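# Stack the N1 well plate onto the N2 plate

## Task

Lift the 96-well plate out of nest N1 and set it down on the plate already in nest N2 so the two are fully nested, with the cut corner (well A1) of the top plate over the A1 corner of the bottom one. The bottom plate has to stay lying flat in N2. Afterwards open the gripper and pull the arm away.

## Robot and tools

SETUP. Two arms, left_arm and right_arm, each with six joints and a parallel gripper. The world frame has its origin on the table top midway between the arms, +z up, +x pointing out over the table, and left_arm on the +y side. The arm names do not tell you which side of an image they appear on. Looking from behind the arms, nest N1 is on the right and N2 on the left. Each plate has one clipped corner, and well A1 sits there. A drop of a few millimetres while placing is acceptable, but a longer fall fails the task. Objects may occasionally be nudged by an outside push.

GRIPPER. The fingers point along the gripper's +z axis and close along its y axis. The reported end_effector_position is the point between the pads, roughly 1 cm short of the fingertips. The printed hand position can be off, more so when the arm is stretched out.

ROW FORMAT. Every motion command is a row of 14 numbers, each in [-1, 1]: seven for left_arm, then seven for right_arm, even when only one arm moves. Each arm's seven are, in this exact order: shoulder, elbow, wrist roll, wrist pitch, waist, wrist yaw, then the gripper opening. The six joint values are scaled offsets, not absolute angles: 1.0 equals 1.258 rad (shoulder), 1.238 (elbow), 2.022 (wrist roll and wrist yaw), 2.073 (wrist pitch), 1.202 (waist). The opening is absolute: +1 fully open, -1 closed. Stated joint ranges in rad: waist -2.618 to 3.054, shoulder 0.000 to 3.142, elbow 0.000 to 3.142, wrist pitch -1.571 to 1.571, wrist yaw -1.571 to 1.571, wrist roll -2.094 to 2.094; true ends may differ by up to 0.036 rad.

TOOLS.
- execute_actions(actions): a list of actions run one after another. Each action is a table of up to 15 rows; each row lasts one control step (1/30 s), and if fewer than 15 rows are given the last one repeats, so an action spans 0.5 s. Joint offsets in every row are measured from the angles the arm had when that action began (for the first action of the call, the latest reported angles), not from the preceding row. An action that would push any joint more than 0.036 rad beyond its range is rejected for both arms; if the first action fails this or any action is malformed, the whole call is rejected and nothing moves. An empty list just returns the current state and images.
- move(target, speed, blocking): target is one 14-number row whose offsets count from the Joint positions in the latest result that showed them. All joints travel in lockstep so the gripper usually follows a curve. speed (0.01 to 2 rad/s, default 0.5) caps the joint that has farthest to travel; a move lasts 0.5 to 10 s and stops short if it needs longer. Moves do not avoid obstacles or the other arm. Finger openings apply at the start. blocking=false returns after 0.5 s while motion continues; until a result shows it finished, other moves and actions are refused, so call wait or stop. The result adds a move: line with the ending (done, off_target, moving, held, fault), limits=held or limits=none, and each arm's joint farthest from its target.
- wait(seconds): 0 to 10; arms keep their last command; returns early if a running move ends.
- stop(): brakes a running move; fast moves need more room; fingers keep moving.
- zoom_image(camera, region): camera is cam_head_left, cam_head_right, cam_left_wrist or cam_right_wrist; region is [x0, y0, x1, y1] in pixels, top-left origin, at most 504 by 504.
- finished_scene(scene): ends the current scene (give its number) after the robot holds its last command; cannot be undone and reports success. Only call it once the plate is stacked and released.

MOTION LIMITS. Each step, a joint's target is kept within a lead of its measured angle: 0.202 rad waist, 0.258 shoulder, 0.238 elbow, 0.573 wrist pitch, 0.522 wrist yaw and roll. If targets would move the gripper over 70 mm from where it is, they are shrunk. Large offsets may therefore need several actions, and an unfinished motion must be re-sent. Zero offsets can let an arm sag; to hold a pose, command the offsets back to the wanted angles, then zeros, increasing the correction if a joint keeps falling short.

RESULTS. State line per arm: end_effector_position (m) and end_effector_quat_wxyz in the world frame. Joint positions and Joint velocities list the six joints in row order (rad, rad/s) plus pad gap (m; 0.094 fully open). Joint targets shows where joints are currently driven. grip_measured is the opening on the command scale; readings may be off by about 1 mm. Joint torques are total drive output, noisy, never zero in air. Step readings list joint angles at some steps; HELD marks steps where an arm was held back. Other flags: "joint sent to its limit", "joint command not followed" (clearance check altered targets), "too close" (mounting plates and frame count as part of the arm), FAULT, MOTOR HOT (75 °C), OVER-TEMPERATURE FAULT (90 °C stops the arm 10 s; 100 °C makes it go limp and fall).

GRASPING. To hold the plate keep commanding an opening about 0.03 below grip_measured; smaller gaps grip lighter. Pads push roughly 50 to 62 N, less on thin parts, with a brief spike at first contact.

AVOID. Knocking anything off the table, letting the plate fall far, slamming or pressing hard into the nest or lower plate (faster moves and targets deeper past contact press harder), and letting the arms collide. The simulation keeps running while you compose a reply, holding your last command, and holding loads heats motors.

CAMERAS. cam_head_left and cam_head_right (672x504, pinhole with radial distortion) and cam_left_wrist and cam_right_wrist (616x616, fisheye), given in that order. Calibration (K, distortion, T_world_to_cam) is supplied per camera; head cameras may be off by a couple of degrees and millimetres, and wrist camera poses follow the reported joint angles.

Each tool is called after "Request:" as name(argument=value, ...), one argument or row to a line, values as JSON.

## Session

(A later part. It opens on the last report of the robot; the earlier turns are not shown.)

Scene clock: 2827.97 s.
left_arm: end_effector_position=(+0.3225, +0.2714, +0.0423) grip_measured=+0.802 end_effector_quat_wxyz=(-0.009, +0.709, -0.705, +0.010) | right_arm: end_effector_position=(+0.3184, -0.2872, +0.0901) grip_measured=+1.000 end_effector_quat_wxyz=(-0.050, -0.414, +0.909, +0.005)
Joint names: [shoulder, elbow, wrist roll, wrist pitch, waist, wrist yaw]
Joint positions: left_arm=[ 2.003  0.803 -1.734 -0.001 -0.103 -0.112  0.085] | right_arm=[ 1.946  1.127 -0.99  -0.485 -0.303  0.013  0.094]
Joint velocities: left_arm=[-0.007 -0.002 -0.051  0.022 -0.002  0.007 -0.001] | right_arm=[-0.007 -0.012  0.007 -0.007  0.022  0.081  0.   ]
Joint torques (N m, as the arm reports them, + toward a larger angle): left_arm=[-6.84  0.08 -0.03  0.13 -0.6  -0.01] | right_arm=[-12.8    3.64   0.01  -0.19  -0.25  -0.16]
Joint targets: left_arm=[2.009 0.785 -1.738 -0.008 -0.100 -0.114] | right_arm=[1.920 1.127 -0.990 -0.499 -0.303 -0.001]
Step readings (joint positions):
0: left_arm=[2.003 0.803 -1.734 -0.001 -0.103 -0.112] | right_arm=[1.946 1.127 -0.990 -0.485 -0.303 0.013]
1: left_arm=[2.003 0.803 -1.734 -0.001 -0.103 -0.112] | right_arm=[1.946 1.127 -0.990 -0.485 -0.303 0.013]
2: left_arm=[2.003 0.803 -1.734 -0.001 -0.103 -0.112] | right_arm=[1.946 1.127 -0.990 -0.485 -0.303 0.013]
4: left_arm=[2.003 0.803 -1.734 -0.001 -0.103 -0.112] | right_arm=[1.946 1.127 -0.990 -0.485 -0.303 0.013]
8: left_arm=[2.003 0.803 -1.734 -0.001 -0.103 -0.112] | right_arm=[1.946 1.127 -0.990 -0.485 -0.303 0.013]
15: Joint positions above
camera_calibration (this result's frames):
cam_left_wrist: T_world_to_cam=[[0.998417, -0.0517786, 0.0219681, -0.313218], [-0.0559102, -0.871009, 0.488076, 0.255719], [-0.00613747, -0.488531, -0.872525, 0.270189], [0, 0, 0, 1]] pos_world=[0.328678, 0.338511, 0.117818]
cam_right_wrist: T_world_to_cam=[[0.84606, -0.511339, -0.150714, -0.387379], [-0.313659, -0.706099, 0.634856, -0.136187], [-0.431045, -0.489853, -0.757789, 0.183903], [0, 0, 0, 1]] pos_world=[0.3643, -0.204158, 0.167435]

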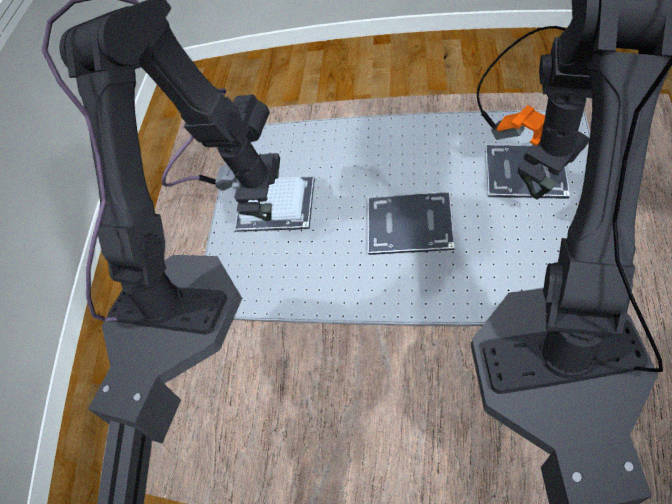

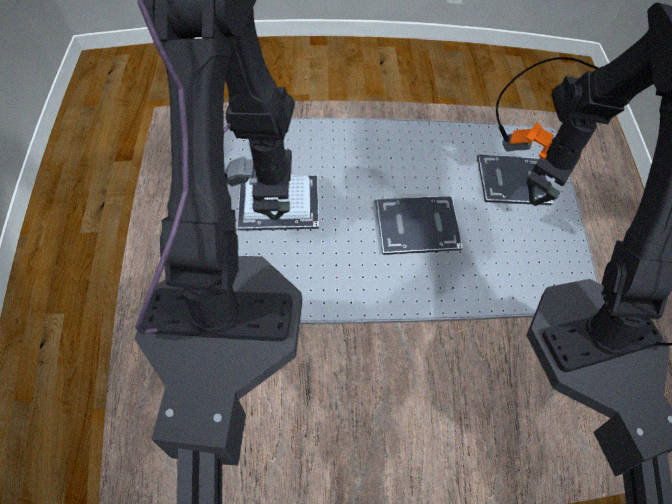

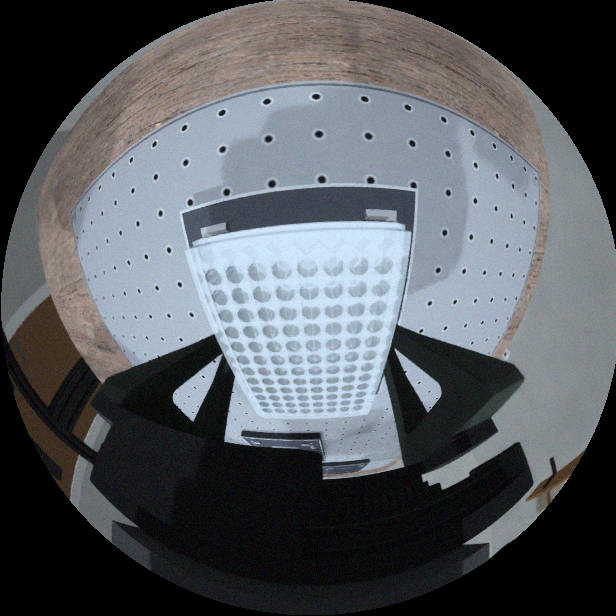

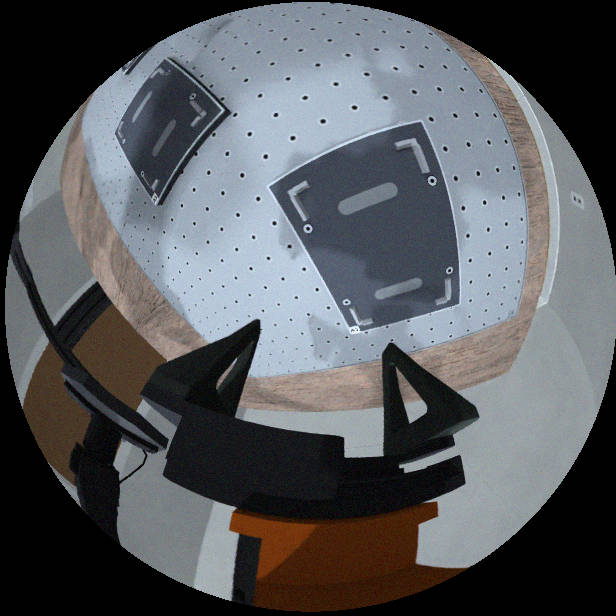

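Request:
execute_actions(
  actions=[
    [[0.002,-0.0145,-0.002,-0.003,0.0025,-0.001,0.795,-0.0207,0,0,-0.0068,0,-0.0069,1.0],[0.0,-0.0145,-0.002,-0.003,0.0025,-0.001,0.805,-0.0207,0,0,-0.0068,0,-0.0069,1.0],[-0.002,-0.0145,-0.002,-0.003,0.0025,-0.001,0.815,-0.0207,0,0,-0.0068,0,-0.0069,1.0],[-0.004,-0.0145,-0.002,-0.003,0.0025,-0.001,0.83,-0.0207,0,0,-0.0068,0,-0.0069,1.0],[-0.006,-0.0145,-0.002,-0.003,0.0025,-0.001,0.845,-0.0207,0,0,-0.0068,0,-0.0069,1.0],[-0.008,-0.0145,-0.002,-0.0035,0.0025,-0.001,0.86,-0.0207,0,0,-0.0068,0,-0.0069,1.0],[-0.010,-0.0145,-0.002,-0.004,0.0025,-0.001,0.87,-0.0207,0,0,-0.0068,0,-0.0069,1.0]],
    [[-0.013,-0.0145,-0.002,-0.005,0.0025,-0.001,0.87,-0.0207,0,0,-0.0068,0,-0.0069,1.0],[-0.0155,-0.0145,-0.002,-0.0062,0.0025,-0.001,0.87,-0.0207,0,0,-0.0068,0,-0.0069,1.0],[-0.018,-0.0145,-0.002,-0.0075,0.0025,-0.001,0.87,-0.0207,0,0,-0.0068,0,-0.0069,1.0],[-0.0205,-0.0145,-0.002,-0.009,0.0025,-0.001,0.87,-0.0207,0,0,-0.0068,0,-0.0069,1.0],[-0.023,-0.0145,-0.002,-0.0105,0.0025,-0.001,0.87,-0.0207,0,0,-0.0068,0,-0.0069,1.0],[-0.0255,-0.0145,-0.002,-0.012,0.0025,-0.001,0.87,-0.0207,0,0,-0.0068,0,-0.0069,1.0],[-0.028,-0.0145,-0.002,-0.0135,0.0025,-0.001,0.87,-0.0207,0,0,-0.0068,0,-0.0069,1.0],[-0.0305,-0.0145,-0.002,-0.015,0.0025,-0.001,0.87,-0.0207,0,0,-0.0068,0,-0.0069,1.0],[-0.033,-0.0145,-0.002,-0.0165,0.0025,-0.001,0.87,-0.0207,0,0,-0.0068,0,-0.0069,1.0],[-0.035,-0.0145,-0.002,-0.018,0.0025,-0.001,0.87,-0.0207,0,0,-0.0068,0,-0.0069,1.0],[-0.037,-0.0145,-0.002,-0.0193,0.0025,-0.001,0.87,-0.0207,0,0,-0.0068,0,-0.0069,1.0],[-0.039,-0.0145,-0.002,-0.0205,0.0025,-0.001,0.87,-0.0207,0,0,-0.0068,0,-0.0069,1.0],[-0.0405,-0.0145,-0.002,-0.0215,0.0025,-0.001,0.87,-0.0207,0,0,-0.0068,0,-0.0069,1.0],[-0.0413,-0.0145,-0.002,-0.022,0.0025,-0.001,0.87,-0.0207,0,0,-0.0068,0,-0.0069,1.0]],
  ],
)

Scene clock: 2864.80 s.
left_arm: end_effector_position=(+0.3240, +0.2718, +0.0490) grip_measured=+0.867 end_effector_quat_wxyz=(-0.009, +0.709, -0.705, +0.010) | right_arm: end_effector_position=(+0.3184, -0.2872, +0.0901) grip_measured=+1.000 end_effector_quat_wxyz=(-0.050, -0.414, +0.909, +0.005)
Joint names: [shoulder, elbow, wrist roll, wrist pitch, waist, wrist yaw]
Joint positions: left_arm=[ 1.977  0.803 -1.734 -0.028 -0.103 -0.111  0.088] | right_arm=[ 1.946  1.127 -0.99  -0.485 -0.303  0.013  0.094]
Joint velocities: left_arm=[-0.042 -0.002 -0.022  0.022  0.007  0.11   0.001] | right_arm=[ 0.002  0.007 -0.051  0.037 -0.017 -0.066  0.   ]
Joint torques (N m, as the arm reports them, + toward a larger angle): left_arm=[-8.72  0.21 -0.03  0.06 -0.56 -0.03] | right_arm=[-12.82   3.64   0.01  -0.2   -0.26  -0.16]
Joint targets: left_arm=[1.952 0.785 -1.738 -0.047 -0.100 -0.114] | right_arm=[1.920 1.127 -0.990 -0.499 -0.303 -0.001]
Step readings (joint positions; steps 1 to 15: 1st action; 16 to 30: 2nd action):
0: left_arm=[2.003 0.803 -1.734 -0.001 -0.103 -0.112] | right_arm=[1.946 1.127 -0.990 -0.485 -0.303 0.013]
1: left_arm=[2.003 0.803 -1.734 -0.001 -0.103 -0.112] | right_arm=[1.946 1.127 -0.990 -0.485 -0.303 0.013]
2: left_arm=[2.003 0.803 -1.734 -0.001 -0.103 -0.112] | right_arm=[1.946 1.127 -0.990 -0.485 -0.303 0.013]
4: left_arm=[2.003 0.803 -1.734 -0.001 -0.103 -0.112] | right_arm=[1.946 1.127 -0.990 -0.485 -0.303 0.013]
8: left_arm=[2.003 0.803 -1.734 -0.001 -0.103 -0.112] | right_arm=[1.946 1.127 -0.990 -0.485 -0.303 0.013]
15: left_arm=[2.003 0.803 -1.734 -0.001 -0.103 -0.112] | right_arm=[1.946 1.127 -0.990 -0.485 -0.303 0.013]
16: left_arm=[2.003 0.803 -1.734 -0.001 -0.103 -0.112] | right_arm=[1.946 1.127 -0.990 -0.485 -0.303 0.013]
17: left_arm=[2.003 0.803 -1.734 -0.001 -0.103 -0.112] | right_arm=[1.946 1.127 -0.990 -0.485 -0.303 0.013]
19: left_arm=[2.003 0.803 -1.734 -0.002 -0.103 -0.112] | right_arm=[1.946 1.127 -0.990 -0.485 -0.303 0.013]
23: left_arm=[1.997 0.803 -1.734 -0.010 -0.103 -0.112] | right_arm=[1.946 1.127 -0.990 -0.485 -0.303 0.013]
30: Joint positions above
camera_calibration (this result's frames):
cam_left_wrist: T_world_to_cam=[[0.998418, -0.0517806, 0.0219283, -0.314791], [-0.0558902, -0.870824, 0.488407, 0.252845], [-0.00619436, -0.48886, -0.87234, 0.276356], [0, 0, 0, 1]] pos_world=[0.330137, 0.338983, 0.124488]
cam_right_wrist: T_world_to_cam=[[0.84606, -0.511339, -0.150714, -0.387379], [-0.313659, -0.706099, 0.634856, -0.136187], [-0.431045, -0.489853, -0.757789, 0.183903], [0, 0, 0, 1]] pos_world=[0.3643, -0.204158, 0.167435]

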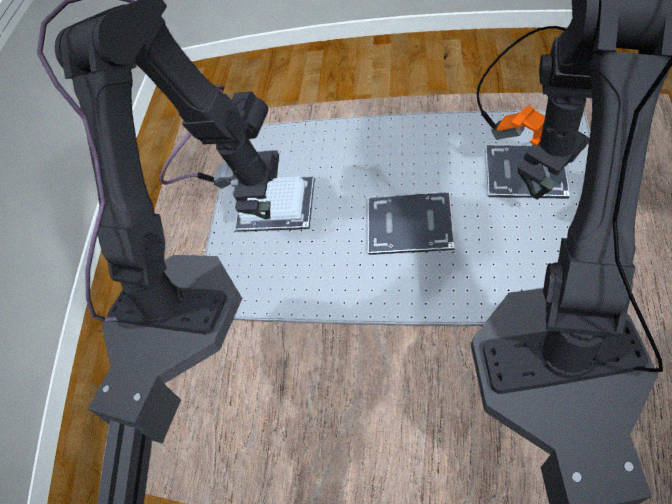

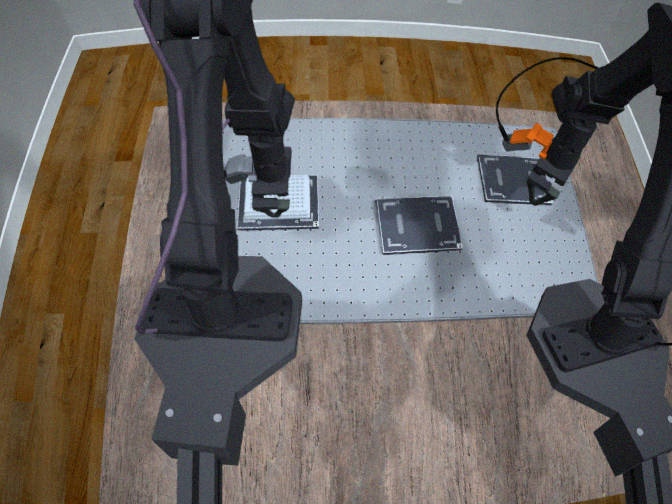

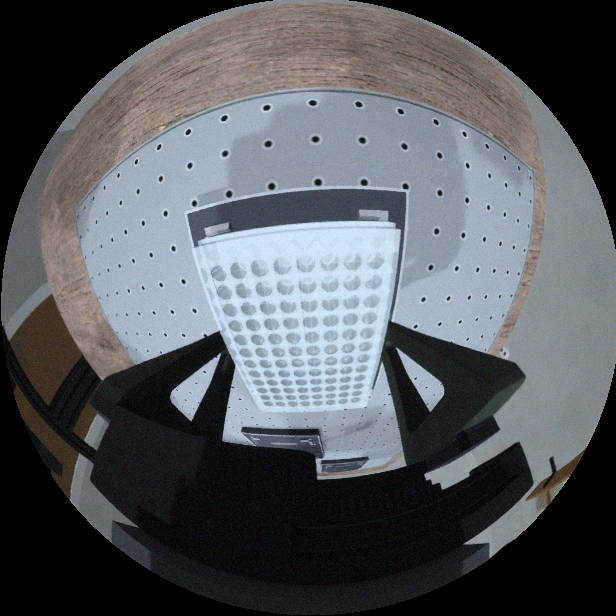

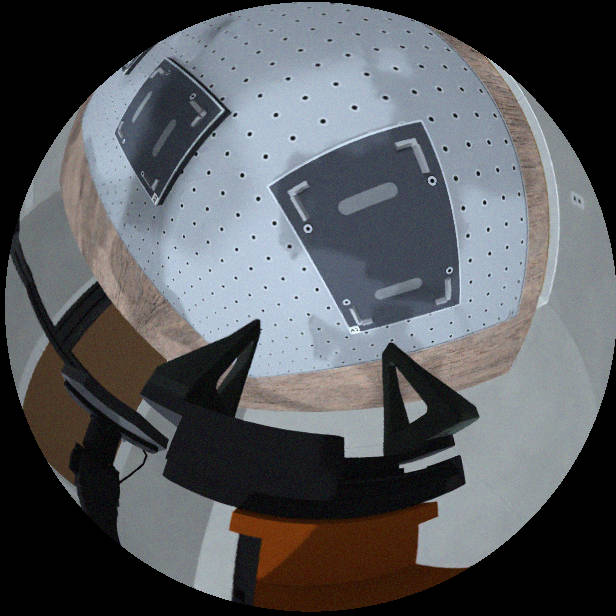

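Request:
wait(
  seconds=0,
)

Scene clock: 2867.70 s.
left_arm: end_effector_position=(+0.3236, +0.2719, +0.0494) grip_measured=+0.867 end_effector_quat_wxyz=(-0.008, +0.709, -0.705, +0.010) | right_arm: end_effector_position=(+0.3184, -0.2872, +0.0901) grip_measured=+1.000 end_effector_quat_wxyz=(-0.050, -0.414, +0.909, +0.005)
Joint names: [shoulder, elbow, wrist roll, wrist pitch, waist, wrist yaw]
Joint positions: left_arm=[ 1.975  0.803 -1.734 -0.032 -0.103 -0.111  0.088] | right_arm=[ 1.946  1.127 -0.99  -0.485 -0.303  0.013  0.094]
Joint velocities: left_arm=[-0.007 -0.002 -0.007  0.007 -0.017 -0.051 -0.   ] | right_arm=[-0.012 -0.002 -0.037 -0.007 -0.002 -0.051  0.   ]
Joint torques (N m, as the arm reports them, + toward a larger angle): left_arm=[-8.78  0.21 -0.03  0.05 -0.58 -0.01] | right_arm=[-12.82   3.61   0.01  -0.21  -0.26  -0.17]
Joint targets: left_arm=[1.952 0.785 -1.738 -0.047 -0.100 -0.114] | right_arm=[1.920 1.127 -0.990 -0.499 -0.303 -0.001]
camera_calibration (this result's frames):
cam_left_wrist: T_world_to_cam=[[0.998446, -0.0519953, 0.0200437, -0.314265], [-0.0551578, -0.87096, 0.488249, 0.25254], [-0.00792938, -0.488596, -0.872474, 0.277225], [0, 0, 0, 1]] pos_world=[0.329904, 0.339063, 0.124868]
cam_right_wrist: T_world_to_cam=[[0.84606, -0.511339, -0.150714, -0.387379], [-0.313659, -0.706099, 0.634856, -0.136187], [-0.431045, -0.489853, -0.757789, 0.183903], [0, 0, 0, 1]] pos_world=[0.3643, -0.204158, 0.167435]

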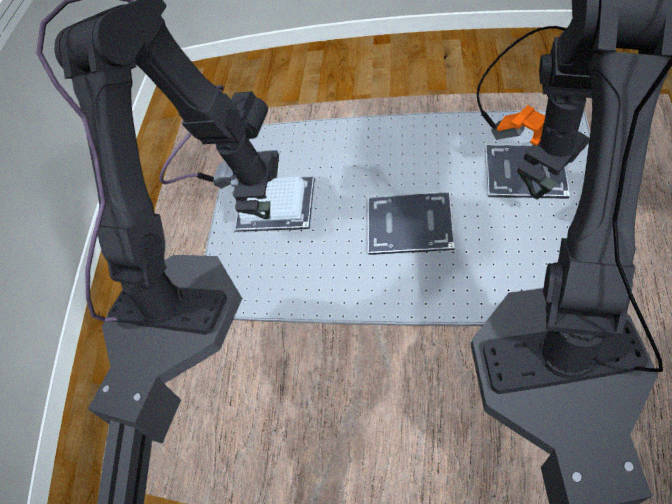

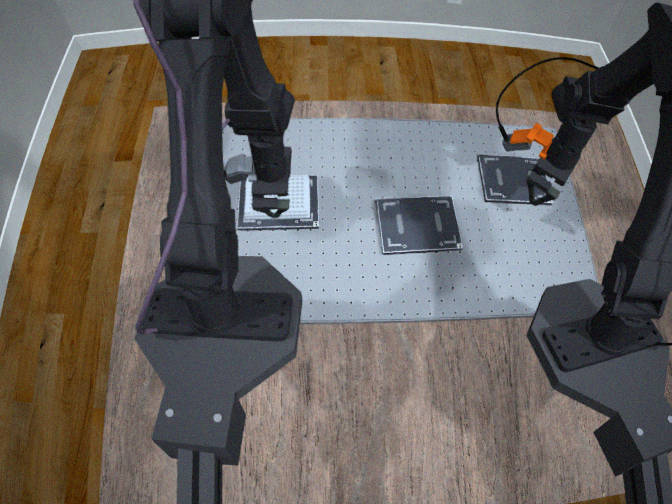

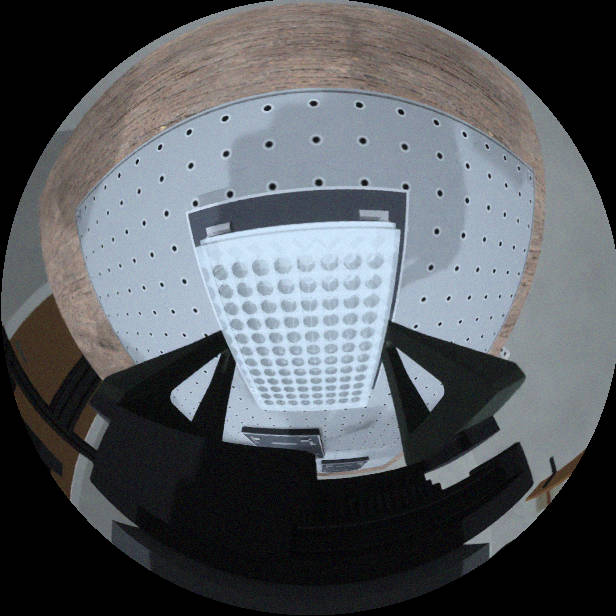

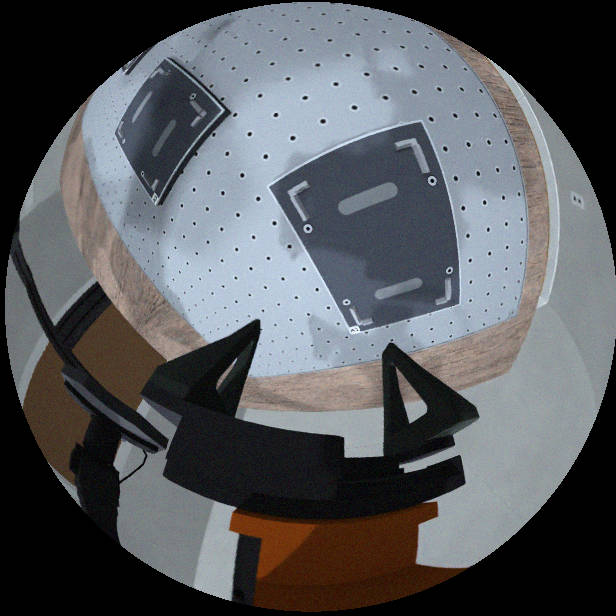

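Request:
execute_actions(
  actions=[
    [[-0.008,-0.0145,-0.002,-0.003,0.0025,-0.001,0.86,-0.0207,0,0,-0.0068,0,-0.0069,1.0],[-0.008,-0.0145,-0.002,-0.003,0.0025,-0.001,0.856,-0.0207,0,0,-0.0068,0,-0.0069,1.0],[-0.008,-0.0145,-0.002,-0.003,0.0025,-0.001,0.853,-0.0207,0,0,-0.0068,0,-0.0069,1.0],[-0.008,-0.0145,-0.002,-0.003,0.0025,-0.001,0.850,-0.0207,0,0,-0.0068,0,-0.0069,1.0],[-0.008,-0.0145,-0.002,-0.003,0.0025,-0.001,0.848,-0.0207,0,0,-0.0068,0,-0.0069,1.0],[-0.008,-0.0145,-0.002,-0.003,0.0025,-0.001,0.846,-0.0207,0,0,-0.0068,0,-0.0069,1.0],[-0.008,-0.0145,-0.002,-0.003,0.0025,-0.001,0.844,-0.0207,0,0,-0.0068,0,-0.0069,1.0],[-0.008,-0.0145,-0.002,-0.003,0.0025,-0.001,0.842,-0.0207,0,0,-0.0068,0,-0.0069,1.0],[-0.008,-0.0145,-0.002,-0.003,0.0025,-0.001,0.840,-0.0207,0,0,-0.0068,0,-0.0069,1.0],[-0.008,-0.0145,-0.002,-0.003,0.0025,-0.001,0.838,-0.0207,0,0,-0.0068,0,-0.0069,1.0],[-0.008,-0.0145,-0.002,-0.003,0.0025,-0.001,0.836,-0.0207,0,0,-0.0068,0,-0.0069,1.0],[-0.008,-0.0145,-0.002,-0.003,0.0025,-0.001,0.835,-0.0207,0,0,-0.0068,0,-0.0069,1.0]],
  ],
)

Request:
zoom_image(
  camera="cam_left_wrist",
  region=[185, 175, 425, 375],
)

Scene clock: 2884.50 s.
left_arm: end_effector_position=(+0.3234, +0.2719, +0.0494) grip_measured=+0.838 end_effector_quat_wxyz=(-0.008, +0.709, -0.705, +0.009) | right_arm: end_effector_position=(+0.3184, -0.2872, +0.0901) grip_measured=+1.000 end_effector_quat_wxyz=(-0.050, -0.414, +0.909, +0.005)
Joint names: [shoulder, elbow, wrist roll, wrist pitch, waist, wrist yaw]
Joint positions: left_arm=[ 1.975  0.803 -1.734 -0.032 -0.103 -0.111  0.086] | right_arm=[ 1.946  1.127 -0.99  -0.485 -0.303  0.013  0.094]
Joint velocities: left_arm=[ 0.007  0.012 -0.037 -0.022 -0.002  0.037  0.   ] | right_arm=[-0.002  0.007 -0.081 -0.037  0.012 -0.037  0.   ]
Joint torques (N m, as the arm reports them, + toward a larger angle): left_arm=[-7.85  0.21 -0.03  0.13 -0.59 -0.01] | right_arm=[-12.84   3.65   0.01  -0.19  -0.28  -0.16]
Joint targets: left_arm=[1.965 0.785 -1.738 -0.038 -0.100 -0.114] | right_arm=[1.920 1.127 -0.990 -0.499 -0.303 -0.001]
Step readings (joint positions):
0: left_arm=[1.975 0.803 -1.734 -0.032 -0.103 -0.111] | right_arm=[1.946 1.127 -0.990 -0.485 -0.303 0.013]
1: left_arm=[1.975 0.803 -1.734 -0.032 -0.103 -0.111] | right_arm=[1.946 1.127 -0.990 -0.485 -0.303 0.013]
2: left_arm=[1.975 0.803 -1.734 -0.032 -0.103 -0.111] | right_arm=[1.946 1.127 -0.990 -0.485 -0.303 0.013]
4: left_arm=[1.975 0.803 -1.734 -0.032 -0.103 -0.111] | right_arm=[1.946 1.127 -0.990 -0.485 -0.303 0.013]
8: left_arm=[1.975 0.803 -1.734 -0.032 -0.103 -0.111] | right_arm=[1.946 1.127 -0.990 -0.485 -0.303 0.013]
15: Joint positions above
camera_calibration (this result's frames):
cam_left_wrist: T_world_to_cam=[[0.998457, -0.052081, 0.0192898, -0.31402], [-0.0548649, -0.871014, 0.488185, 0.252481], [-0.00862344, -0.48849, -0.872527, 0.277432], [0, 0, 0, 1]] pos_world=[0.32978, 0.339083, 0.124867]
cam_right_wrist: T_world_to_cam=[[0.84606, -0.511339, -0.150714, -0.387379], [-0.313659, -0.706099, 0.634856, -0.136187], [-0.431045, -0.489853, -0.757789, 0.183903], [0, 0, 0, 1]] pos_world=[0.3643, -0.204158, 0.167435]

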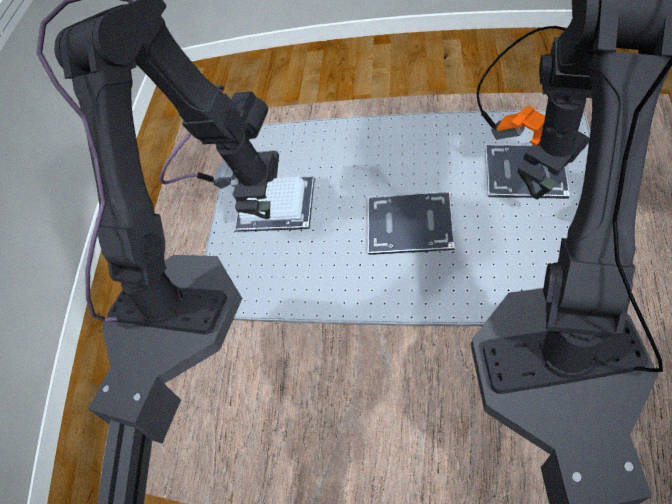

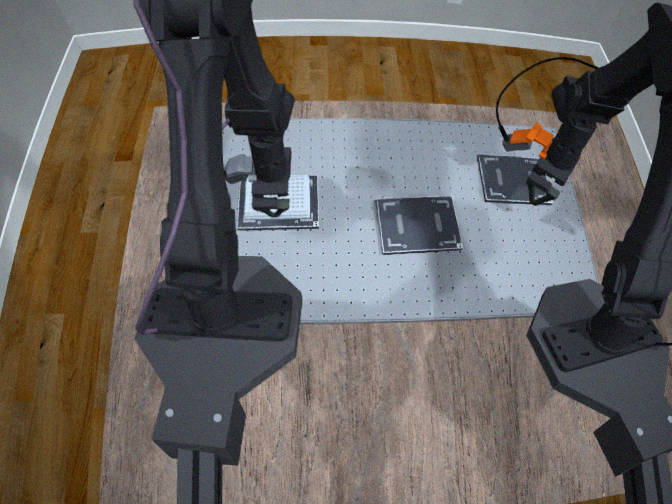

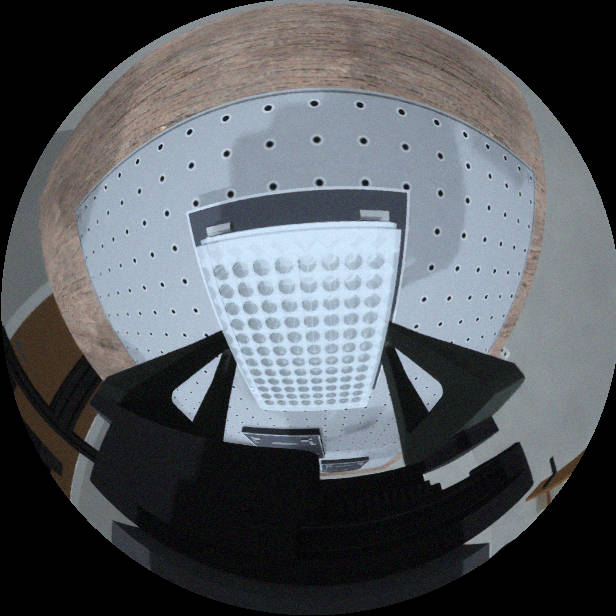

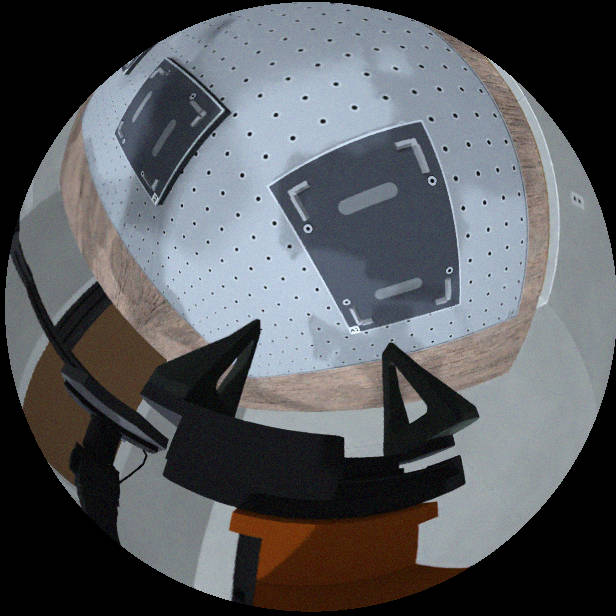

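Region (185, 175, 425, 375) of cam_left_wrist's 616x616 image, scaled by 2.100, with more detail than that image has.

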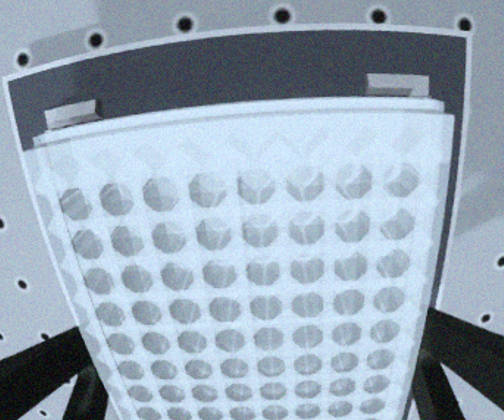

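Request:
execute_actions(
  actions=[
    [[-0.008,-0.0145,-0.002,-0.003,0.0025,-0.001,0.833,-0.0207,0,0,-0.0068,0,-0.0069,1.0],[-0.008,-0.0145,-0.002,-0.003,0.0025,-0.001,0.8315,-0.0207,0,0,-0.0068,0,-0.0069,1.0],[-0.008,-0.0145,-0.002,-0.003,0.0025,-0.001,0.830,-0.0207,0,0,-0.0068,0,-0.0069,1.0],[-0.008,-0.0145,-0.002,-0.003,0.0025,-0.001,0.8285,-0.0207,0,0,-0.0068,0,-0.0069,1.0],[-0.008,-0.0145,-0.002,-0.003,0.0025,-0.001,0.827,-0.0207,0,0,-0.0068,0,-0.0069,1.0],[-0.008,-0.0145,-0.002,-0.003,0.0025,-0.001,0.8255,-0.0207,0,0,-0.0068,0,-0.0069,1.0],[-0.008,-0.0145,-0.002,-0.003,0.0025,-0.001,0.824,-0.0207,0,0,-0.0068,0,-0.0069,1.0],[-0.008,-0.0145,-0.002,-0.003,0.0025,-0.001,0.8225,-0.0207,0,0,-0.0068,0,-0.0069,1.0],[-0.008,-0.0145,-0.002,-0.003,0.0025,-0.001,0.821,-0.0207,0,0,-0.0068,0,-0.0069,1.0],[-0.008,-0.0145,-0.002,-0.003,0.0025,-0.001,0.8195,-0.0207,0,0,-0.0068,0,-0.0069,1.0],[-0.008,-0.0145,-0.002,-0.003,0.0025,-0.001,0.818,-0.0207,0,0,-0.0068,0,-0.0069,1.0]],
  ],
)

Request:
zoom_image(
  camera="cam_left_wrist",
  region=[185, 175, 425, 375],
)

Scene clock: 2901.37 s.
left_arm: end_effector_position=(+0.3234, +0.2719, +0.0494) grip_measured=+0.825 end_effector_quat_wxyz=(-0.008, +0.709, -0.705, +0.009) | right_arm: end_effector_position=(+0.3184, -0.2872, +0.0901) grip_measured=+1.000 end_effector_quat_wxyz=(-0.050, -0.414, +0.909, +0.005)
Joint names: [shoulder, elbow, wrist roll, wrist pitch, waist, wrist yaw]
Joint positions: left_arm=[ 1.975  0.803 -1.734 -0.032 -0.103 -0.111  0.086] | right_arm=[ 1.946  1.127 -0.99  -0.485 -0.303  0.013  0.094]
Joint velocities: left_arm=[-0.007 -0.012 -0.051  0.051 -0.002  0.007  0.   ] | right_arm=[-0.002 -0.012  0.007  0.007  0.002  0.051  0.   ]
Joint torques (N m, as the arm reports them, + toward a larger angle): left_arm=[-7.85  0.21 -0.03  0.13 -0.58 -0.01] | right_arm=[-12.84   3.62   0.02  -0.2   -0.26  -0.16]
Joint targets: left_arm=[1.965 0.785 -1.738 -0.038 -0.100 -0.113] | right_arm=[1.920 1.127 -0.990 -0.499 -0.303 -0.001]
Step readings (joint positions):
0: left_arm=[1.975 0.803 -1.734 -0.032 -0.103 -0.111] | right_arm=[1.946 1.127 -0.990 -0.485 -0.303 0.013]
1: left_arm=[1.975 0.803 -1.734 -0.032 -0.103 -0.111] | right_arm=[1.946 1.127 -0.990 -0.485 -0.303 0.013]
2: left_arm=[1.975 0.803 -1.734 -0.032 -0.103 -0.111] | right_arm=[1.946 1.127 -0.990 -0.485 -0.303 0.013]
4: left_arm=[1.975 0.803 -1.734 -0.032 -0.103 -0.111] | right_arm=[1.946 1.127 -0.990 -0.485 -0.303 0.013]
8: left_arm=[1.975 0.803 -1.734 -0.032 -0.103 -0.111] | right_arm=[1.946 1.127 -0.990 -0.485 -0.303 0.013]
15: Joint positions above
camera_calibration (this result's frames):
cam_left_wrist: T_world_to_cam=[[0.998457, -0.052081, 0.0192898, -0.31402], [-0.0548649, -0.871014, 0.488185, 0.252481], [-0.00862344, -0.48849, -0.872527, 0.277432], [0, 0, 0, 1]] pos_world=[0.32978, 0.339083, 0.124867]
cam_right_wrist: T_world_to_cam=[[0.84606, -0.511339, -0.150714, -0.387379], [-0.313659, -0.706099, 0.634856, -0.136187], [-0.431045, -0.489853, -0.757789, 0.183903], [0, 0, 0, 1]] pos_world=[0.3643, -0.204158, 0.167435]

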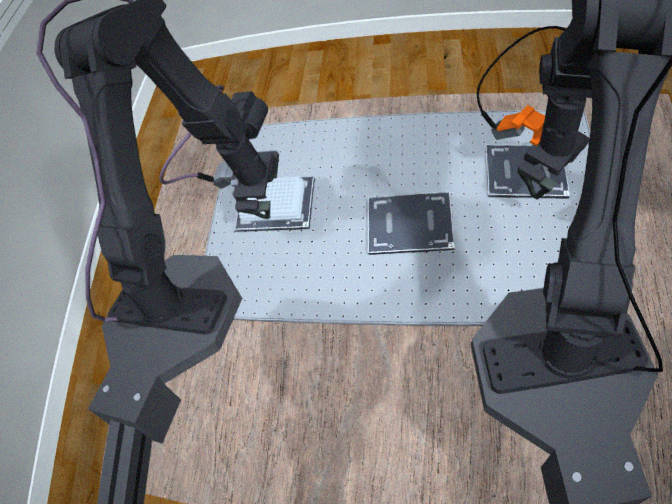

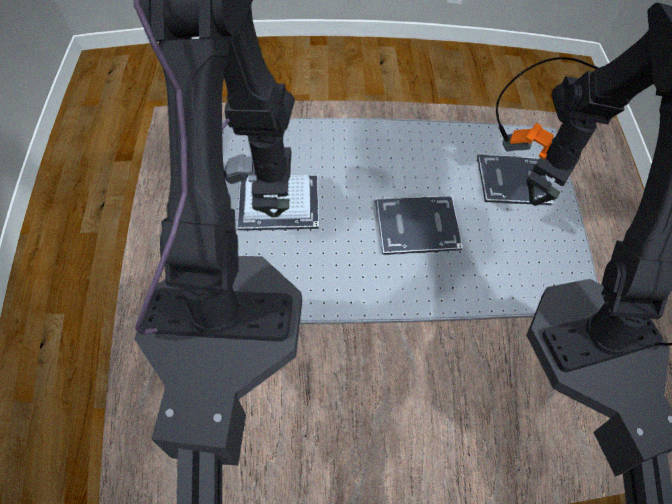

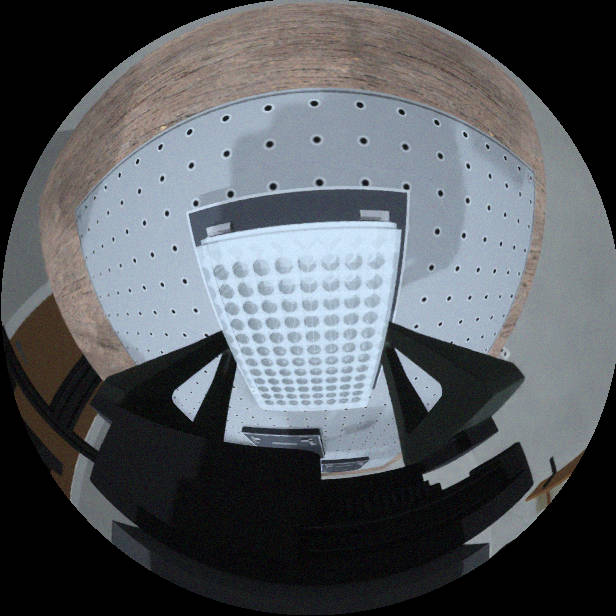

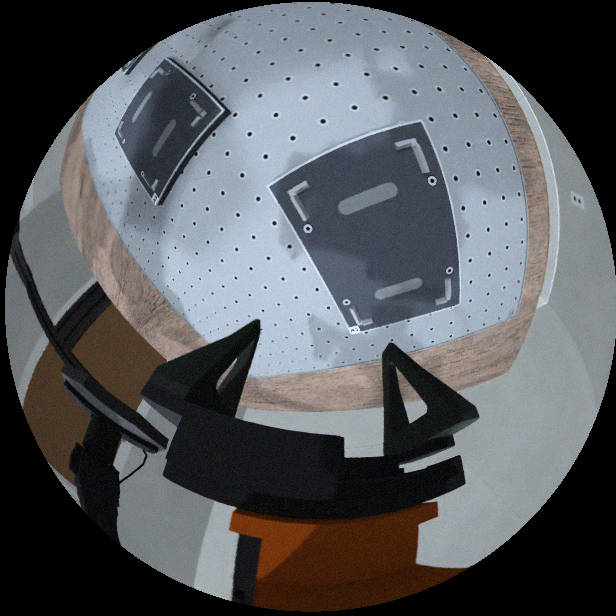

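Region (185, 175, 425, 375) of cam_left_wrist's 616x616 image, scaled by 2.100, with more detail than that image has.

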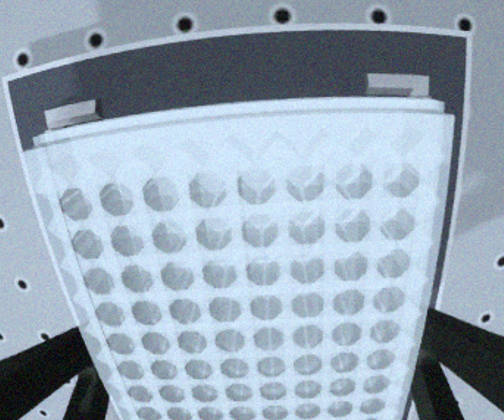

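Request:
execute_actions(
  actions=[
    [[-0.008,-0.0145,-0.002,-0.003,0.0025,-0.001,0.817,-0.0207,0,0,-0.0068,0,-0.0069,1.0],[-0.008,-0.0145,-0.002,-0.003,0.0025,-0.001,0.816,-0.0207,0,0,-0.0068,0,-0.0069,1.0],[-0.008,-0.0145,-0.002,-0.003,0.0025,-0.001,0.815,-0.0207,0,0,-0.0068,0,-0.0069,1.0],[-0.008,-0.0145,-0.002,-0.003,0.0025,-0.001,0.814,-0.0207,0,0,-0.0068,0,-0.0069,1.0],[-0.008,-0.0145,-0.002,-0.003,0.0025,-0.001,0.813,-0.0207,0,0,-0.0068,0,-0.0069,1.0],[-0.008,-0.0145,-0.002,-0.003,0.0025,-0.001,0.812,-0.0207,0,0,-0.0068,0,-0.0069,1.0],[-0.008,-0.0145,-0.002,-0.003,0.0025,-0.001,0.811,-0.0207,0,0,-0.0068,0,-0.0069,1.0],[-0.008,-0.0145,-0.002,-0.003,0.0025,-0.001,0.810,-0.0207,0,0,-0.0068,0,-0.0069,1.0],[-0.008,-0.0145,-0.002,-0.003,0.0025,-0.001,0.809,-0.0207,0,0,-0.0068,0,-0.0069,1.0],[-0.008,-0.0145,-0.002,-0.003,0.0025,-0.001,0.808,-0.0207,0,0,-0.0068,0,-0.0069,1.0]],
  ],
)

Request:
zoom_image(
  camera="cam_left_wrist",
  region=[185, 175, 425, 375],
)

Scene clock: 2906.93 s.
left_arm: end_effector_position=(+0.3234, +0.2719, +0.0494) grip_measured=+0.817 end_effector_quat_wxyz=(-0.008, +0.709, -0.705, +0.009) | right_arm: end_effector_position=(+0.3184, -0.2872, +0.0901) grip_measured=+1.000 end_effector_quat_wxyz=(-0.050, -0.414, +0.909, +0.005)
Joint names: [shoulder, elbow, wrist roll, wrist pitch, waist, wrist yaw]
Joint positions: left_arm=[ 1.975  0.803 -1.734 -0.032 -0.103 -0.111  0.085] | right_arm=[ 1.946  1.127 -0.99  -0.485 -0.303  0.013  0.094]
Joint velocities: left_arm=[ 0.007 -0.012 -0.051  0.007  0.002  0.007  0.001] | right_arm=[ 0.002 -0.002 -0.051 -0.081 -0.007  0.007  0.   ]
Joint torques (N m, as the arm reports them, + toward a larger angle): left_arm=[-7.85  0.21 -0.03  0.13 -0.59 -0.01] | right_arm=[-12.83   3.64   0.01  -0.2   -0.27  -0.17]
Joint targets: left_arm=[1.965 0.785 -1.738 -0.038 -0.100 -0.113] | right_arm=[1.920 1.127 -0.990 -0.499 -0.303 -0.001]
Step readings (joint positions):
0: left_arm=[1.975 0.803 -1.734 -0.032 -0.103 -0.111] | right_arm=[1.946 1.127 -0.990 -0.485 -0.303 0.013]
1: left_arm=[1.975 0.803 -1.734 -0.032 -0.103 -0.111] | right_arm=[1.946 1.127 -0.990 -0.485 -0.303 0.013]
2: left_arm=[1.975 0.803 -1.734 -0.032 -0.103 -0.111] | right_arm=[1.946 1.127 -0.990 -0.485 -0.303 0.013]
4: left_arm=[1.975 0.803 -1.734 -0.032 -0.103 -0.111] | right_arm=[1.946 1.127 -0.990 -0.485 -0.303 0.013]
8: left_arm=[1.975 0.803 -1.734 -0.032 -0.103 -0.111] | right_arm=[1.946 1.127 -0.990 -0.485 -0.303 0.013]
15: Joint positions above
camera_calibration (this result's frames):
cam_left_wrist: T_world_to_cam=[[0.998457, -0.052081, 0.0192898, -0.31402], [-0.0548649, -0.871014, 0.488185, 0.252481], [-0.00862344, -0.48849, -0.872527, 0.277432], [0, 0, 0, 1]] pos_world=[0.32978, 0.339083, 0.124867]
cam_right_wrist: T_world_to_cam=[[0.84606, -0.511339, -0.150714, -0.387379], [-0.313659, -0.706099, 0.634856, -0.136187], [-0.431045, -0.489853, -0.757789, 0.183903], [0, 0, 0, 1]] pos_world=[0.3643, -0.204158, 0.167435]

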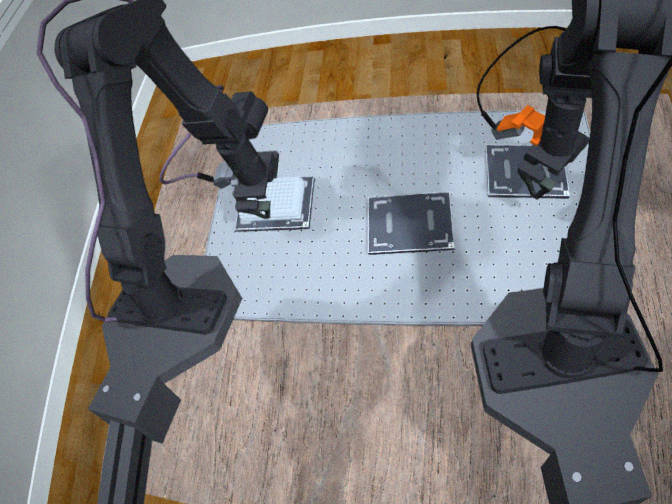

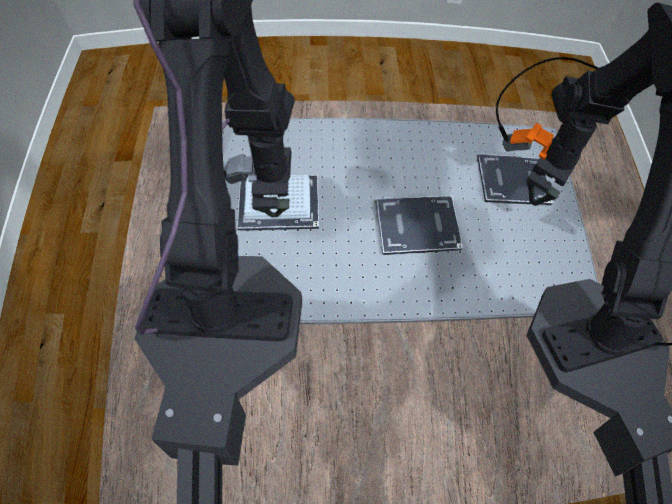

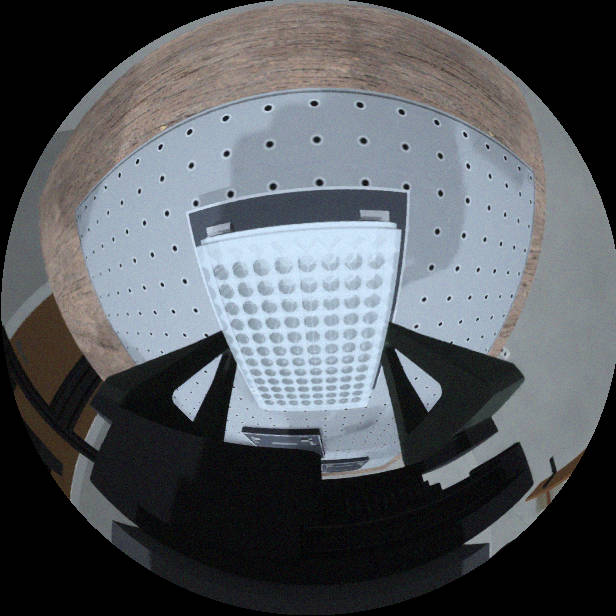

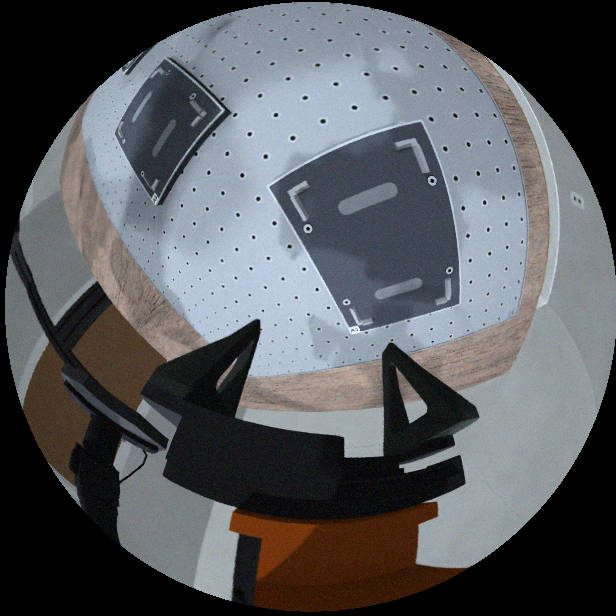

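Region (185, 175, 425, 375) of cam_left_wrist's 616x616 image, scaled by 2.100, with more detail than that image has.

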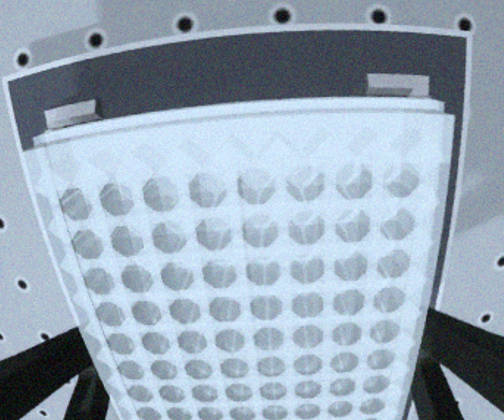

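Request:
zoom_image(
  camera="cam_left_wrist",
  region=[350, 200, 420, 250],
)

Region (350, 200, 420, 250) of cam_left_wrist's 616x616 image, scaled by 7.200, with more detail than that image has; it fills the top 360 rows of this view, and the rest is white.

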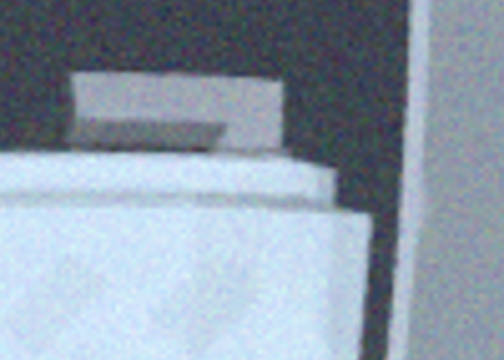

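Request:
execute_actions(
  actions=[
    [[-0.008,-0.0145,-0.002,-0.006,0.0025,-0.001,0.812,-0.0207,0,0,-0.0068,0,-0.0069,1.0],[-0.008,-0.0145,-0.002,-0.007,0.0025,-0.001,0.812,-0.0207,0,0,-0.0068,0,-0.0069,1.0],[-0.008,-0.0145,-0.002,-0.0095,0.0025,-0.001,0.812,-0.0207,0,0,-0.0068,0,-0.0069,1.0],[-0.008,-0.0145,-0.002,-0.0095,0.0025,-0.001,0.812,-0.0207,0,0,-0.0068,0,-0.0069,1.0],[-0.008,-0.0145,-0.002,-0.0095,0.0025,-0.001,0.812,-0.0207,0,0,-0.0068,0,-0.0069,1.0],[-0.008,-0.0145,-0.002,-0.0095,0.0025,-0.001,0.812,-0.0207,0,0,-0.0068,0,-0.0069,1.0],[-0.008,-0.0145,-0.002,-0.0055,0.0025,-0.001,0.812,-0.0207,0,0,-0.0068,0,-0.0069,1.0]],
  ],
)

Scene clock: 2949.83 s.
left_arm: end_effector_position=(+0.3229, +0.2720, +0.0493) grip_measured=+0.817 end_effector_quat_wxyz=(-0.007, +0.709, -0.705, +0.009) | right_arm: end_effector_position=(+0.3184, -0.2872, +0.0901) grip_measured=+1.000 end_effector_quat_wxyz=(-0.050, -0.414, +0.909, +0.005)
Joint names: [shoulder, elbow, wrist roll, wrist pitch, waist, wrist yaw]
Joint positions: left_arm=[ 1.975  0.803 -1.734 -0.034 -0.103 -0.111  0.085] | right_arm=[ 1.946  1.127 -0.99  -0.485 -0.303  0.013  0.094]
Joint velocities: left_arm=[-0.027 -0.007 -0.037  0.037 -0.002 -0.051 -0.   ] | right_arm=[ 0.002 -0.017  0.037 -0.051  0.012 -0.007  0.   ]
Joint torques (N m, as the arm reports them, + toward a larger angle): left_arm=[-7.85  0.21 -0.03  0.1  -0.59 -0.01] | right_arm=[-12.85   3.64   0.01  -0.19  -0.25  -0.17]
Joint targets: left_arm=[1.965 0.785 -1.738 -0.044 -0.100 -0.113] | right_arm=[1.920 1.127 -0.990 -0.499 -0.303 -0.001]
Step readings (joint positions):
0: left_arm=[1.975 0.803 -1.734 -0.032 -0.103 -0.111] | right_arm=[1.946 1.127 -0.990 -0.485 -0.303 0.013]
1: left_arm=[1.975 0.803 -1.734 -0.033 -0.103 -0.111] | right_arm=[1.946 1.127 -0.990 -0.485 -0.303 0.013]
2: left_arm=[1.975 0.803 -1.734 -0.033 -0.103 -0.111] | right_arm=[1.946 1.127 -0.990 -0.485 -0.303 0.013]
4: left_arm=[1.975 0.803 -1.734 -0.033 -0.103 -0.111] | right_arm=[1.946 1.127 -0.990 -0.485 -0.303 0.013]
8: left_arm=[1.975 0.803 -1.734 -0.034 -0.103 -0.111] | right_arm=[1.946 1.127 -0.990 -0.485 -0.303 0.013]
15: Joint positions above
camera_calibration (this result's frames):
cam_left_wrist: T_world_to_cam=[[0.99848, -0.0522949, 0.0174051, -0.313406], [-0.054133, -0.871149, 0.488025, 0.252333], [-0.0103587, -0.488225, -0.872656, 0.27795], [0, 0, 0, 1]] pos_world=[0.329469, 0.339133, 0.124865]
cam_right_wrist: T_world_to_cam=[[0.84606, -0.511339, -0.150714, -0.387379], [-0.313659, -0.706099, 0.634856, -0.136187], [-0.431045, -0.489853, -0.757789, 0.183903], [0, 0, 0, 1]] pos_world=[0.3643, -0.204158, 0.167435]

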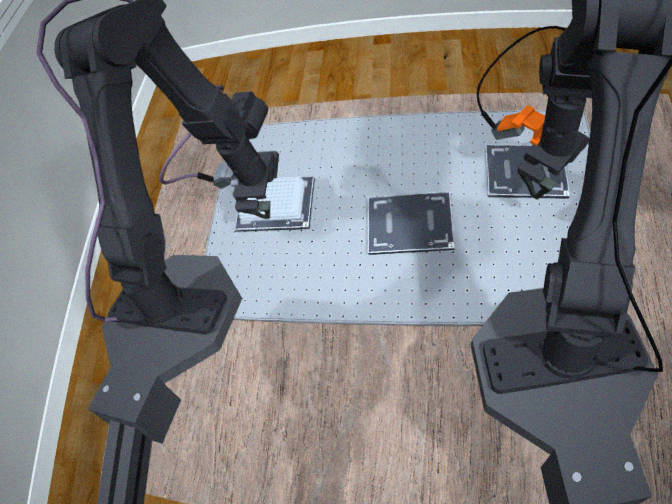

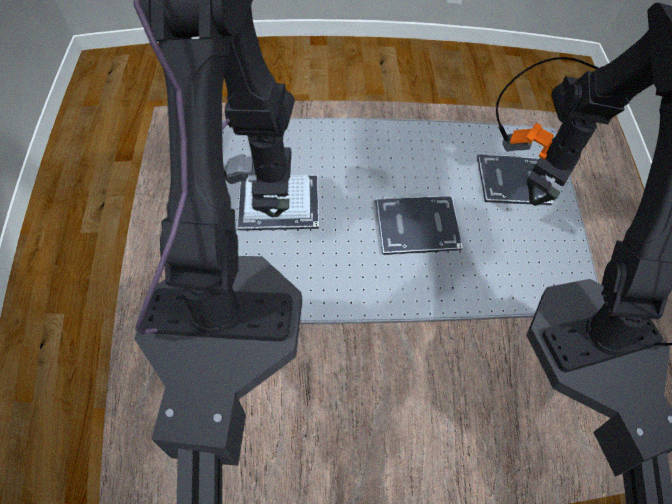

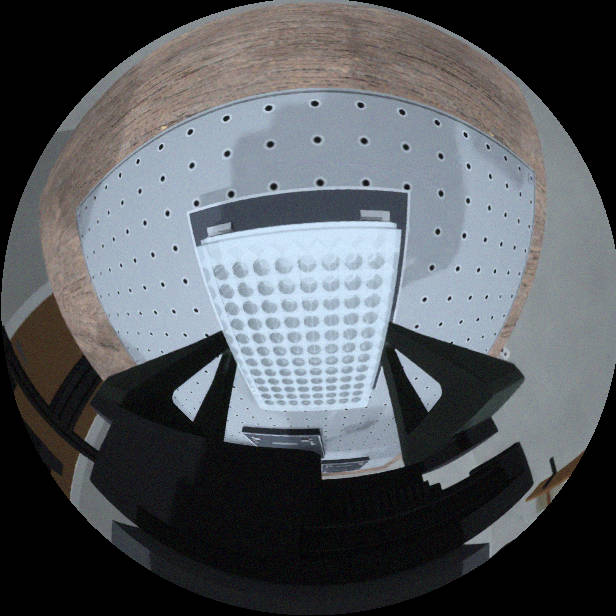

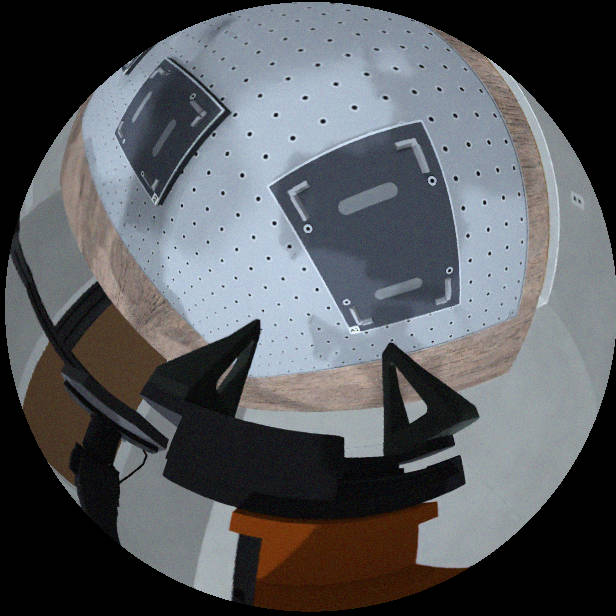

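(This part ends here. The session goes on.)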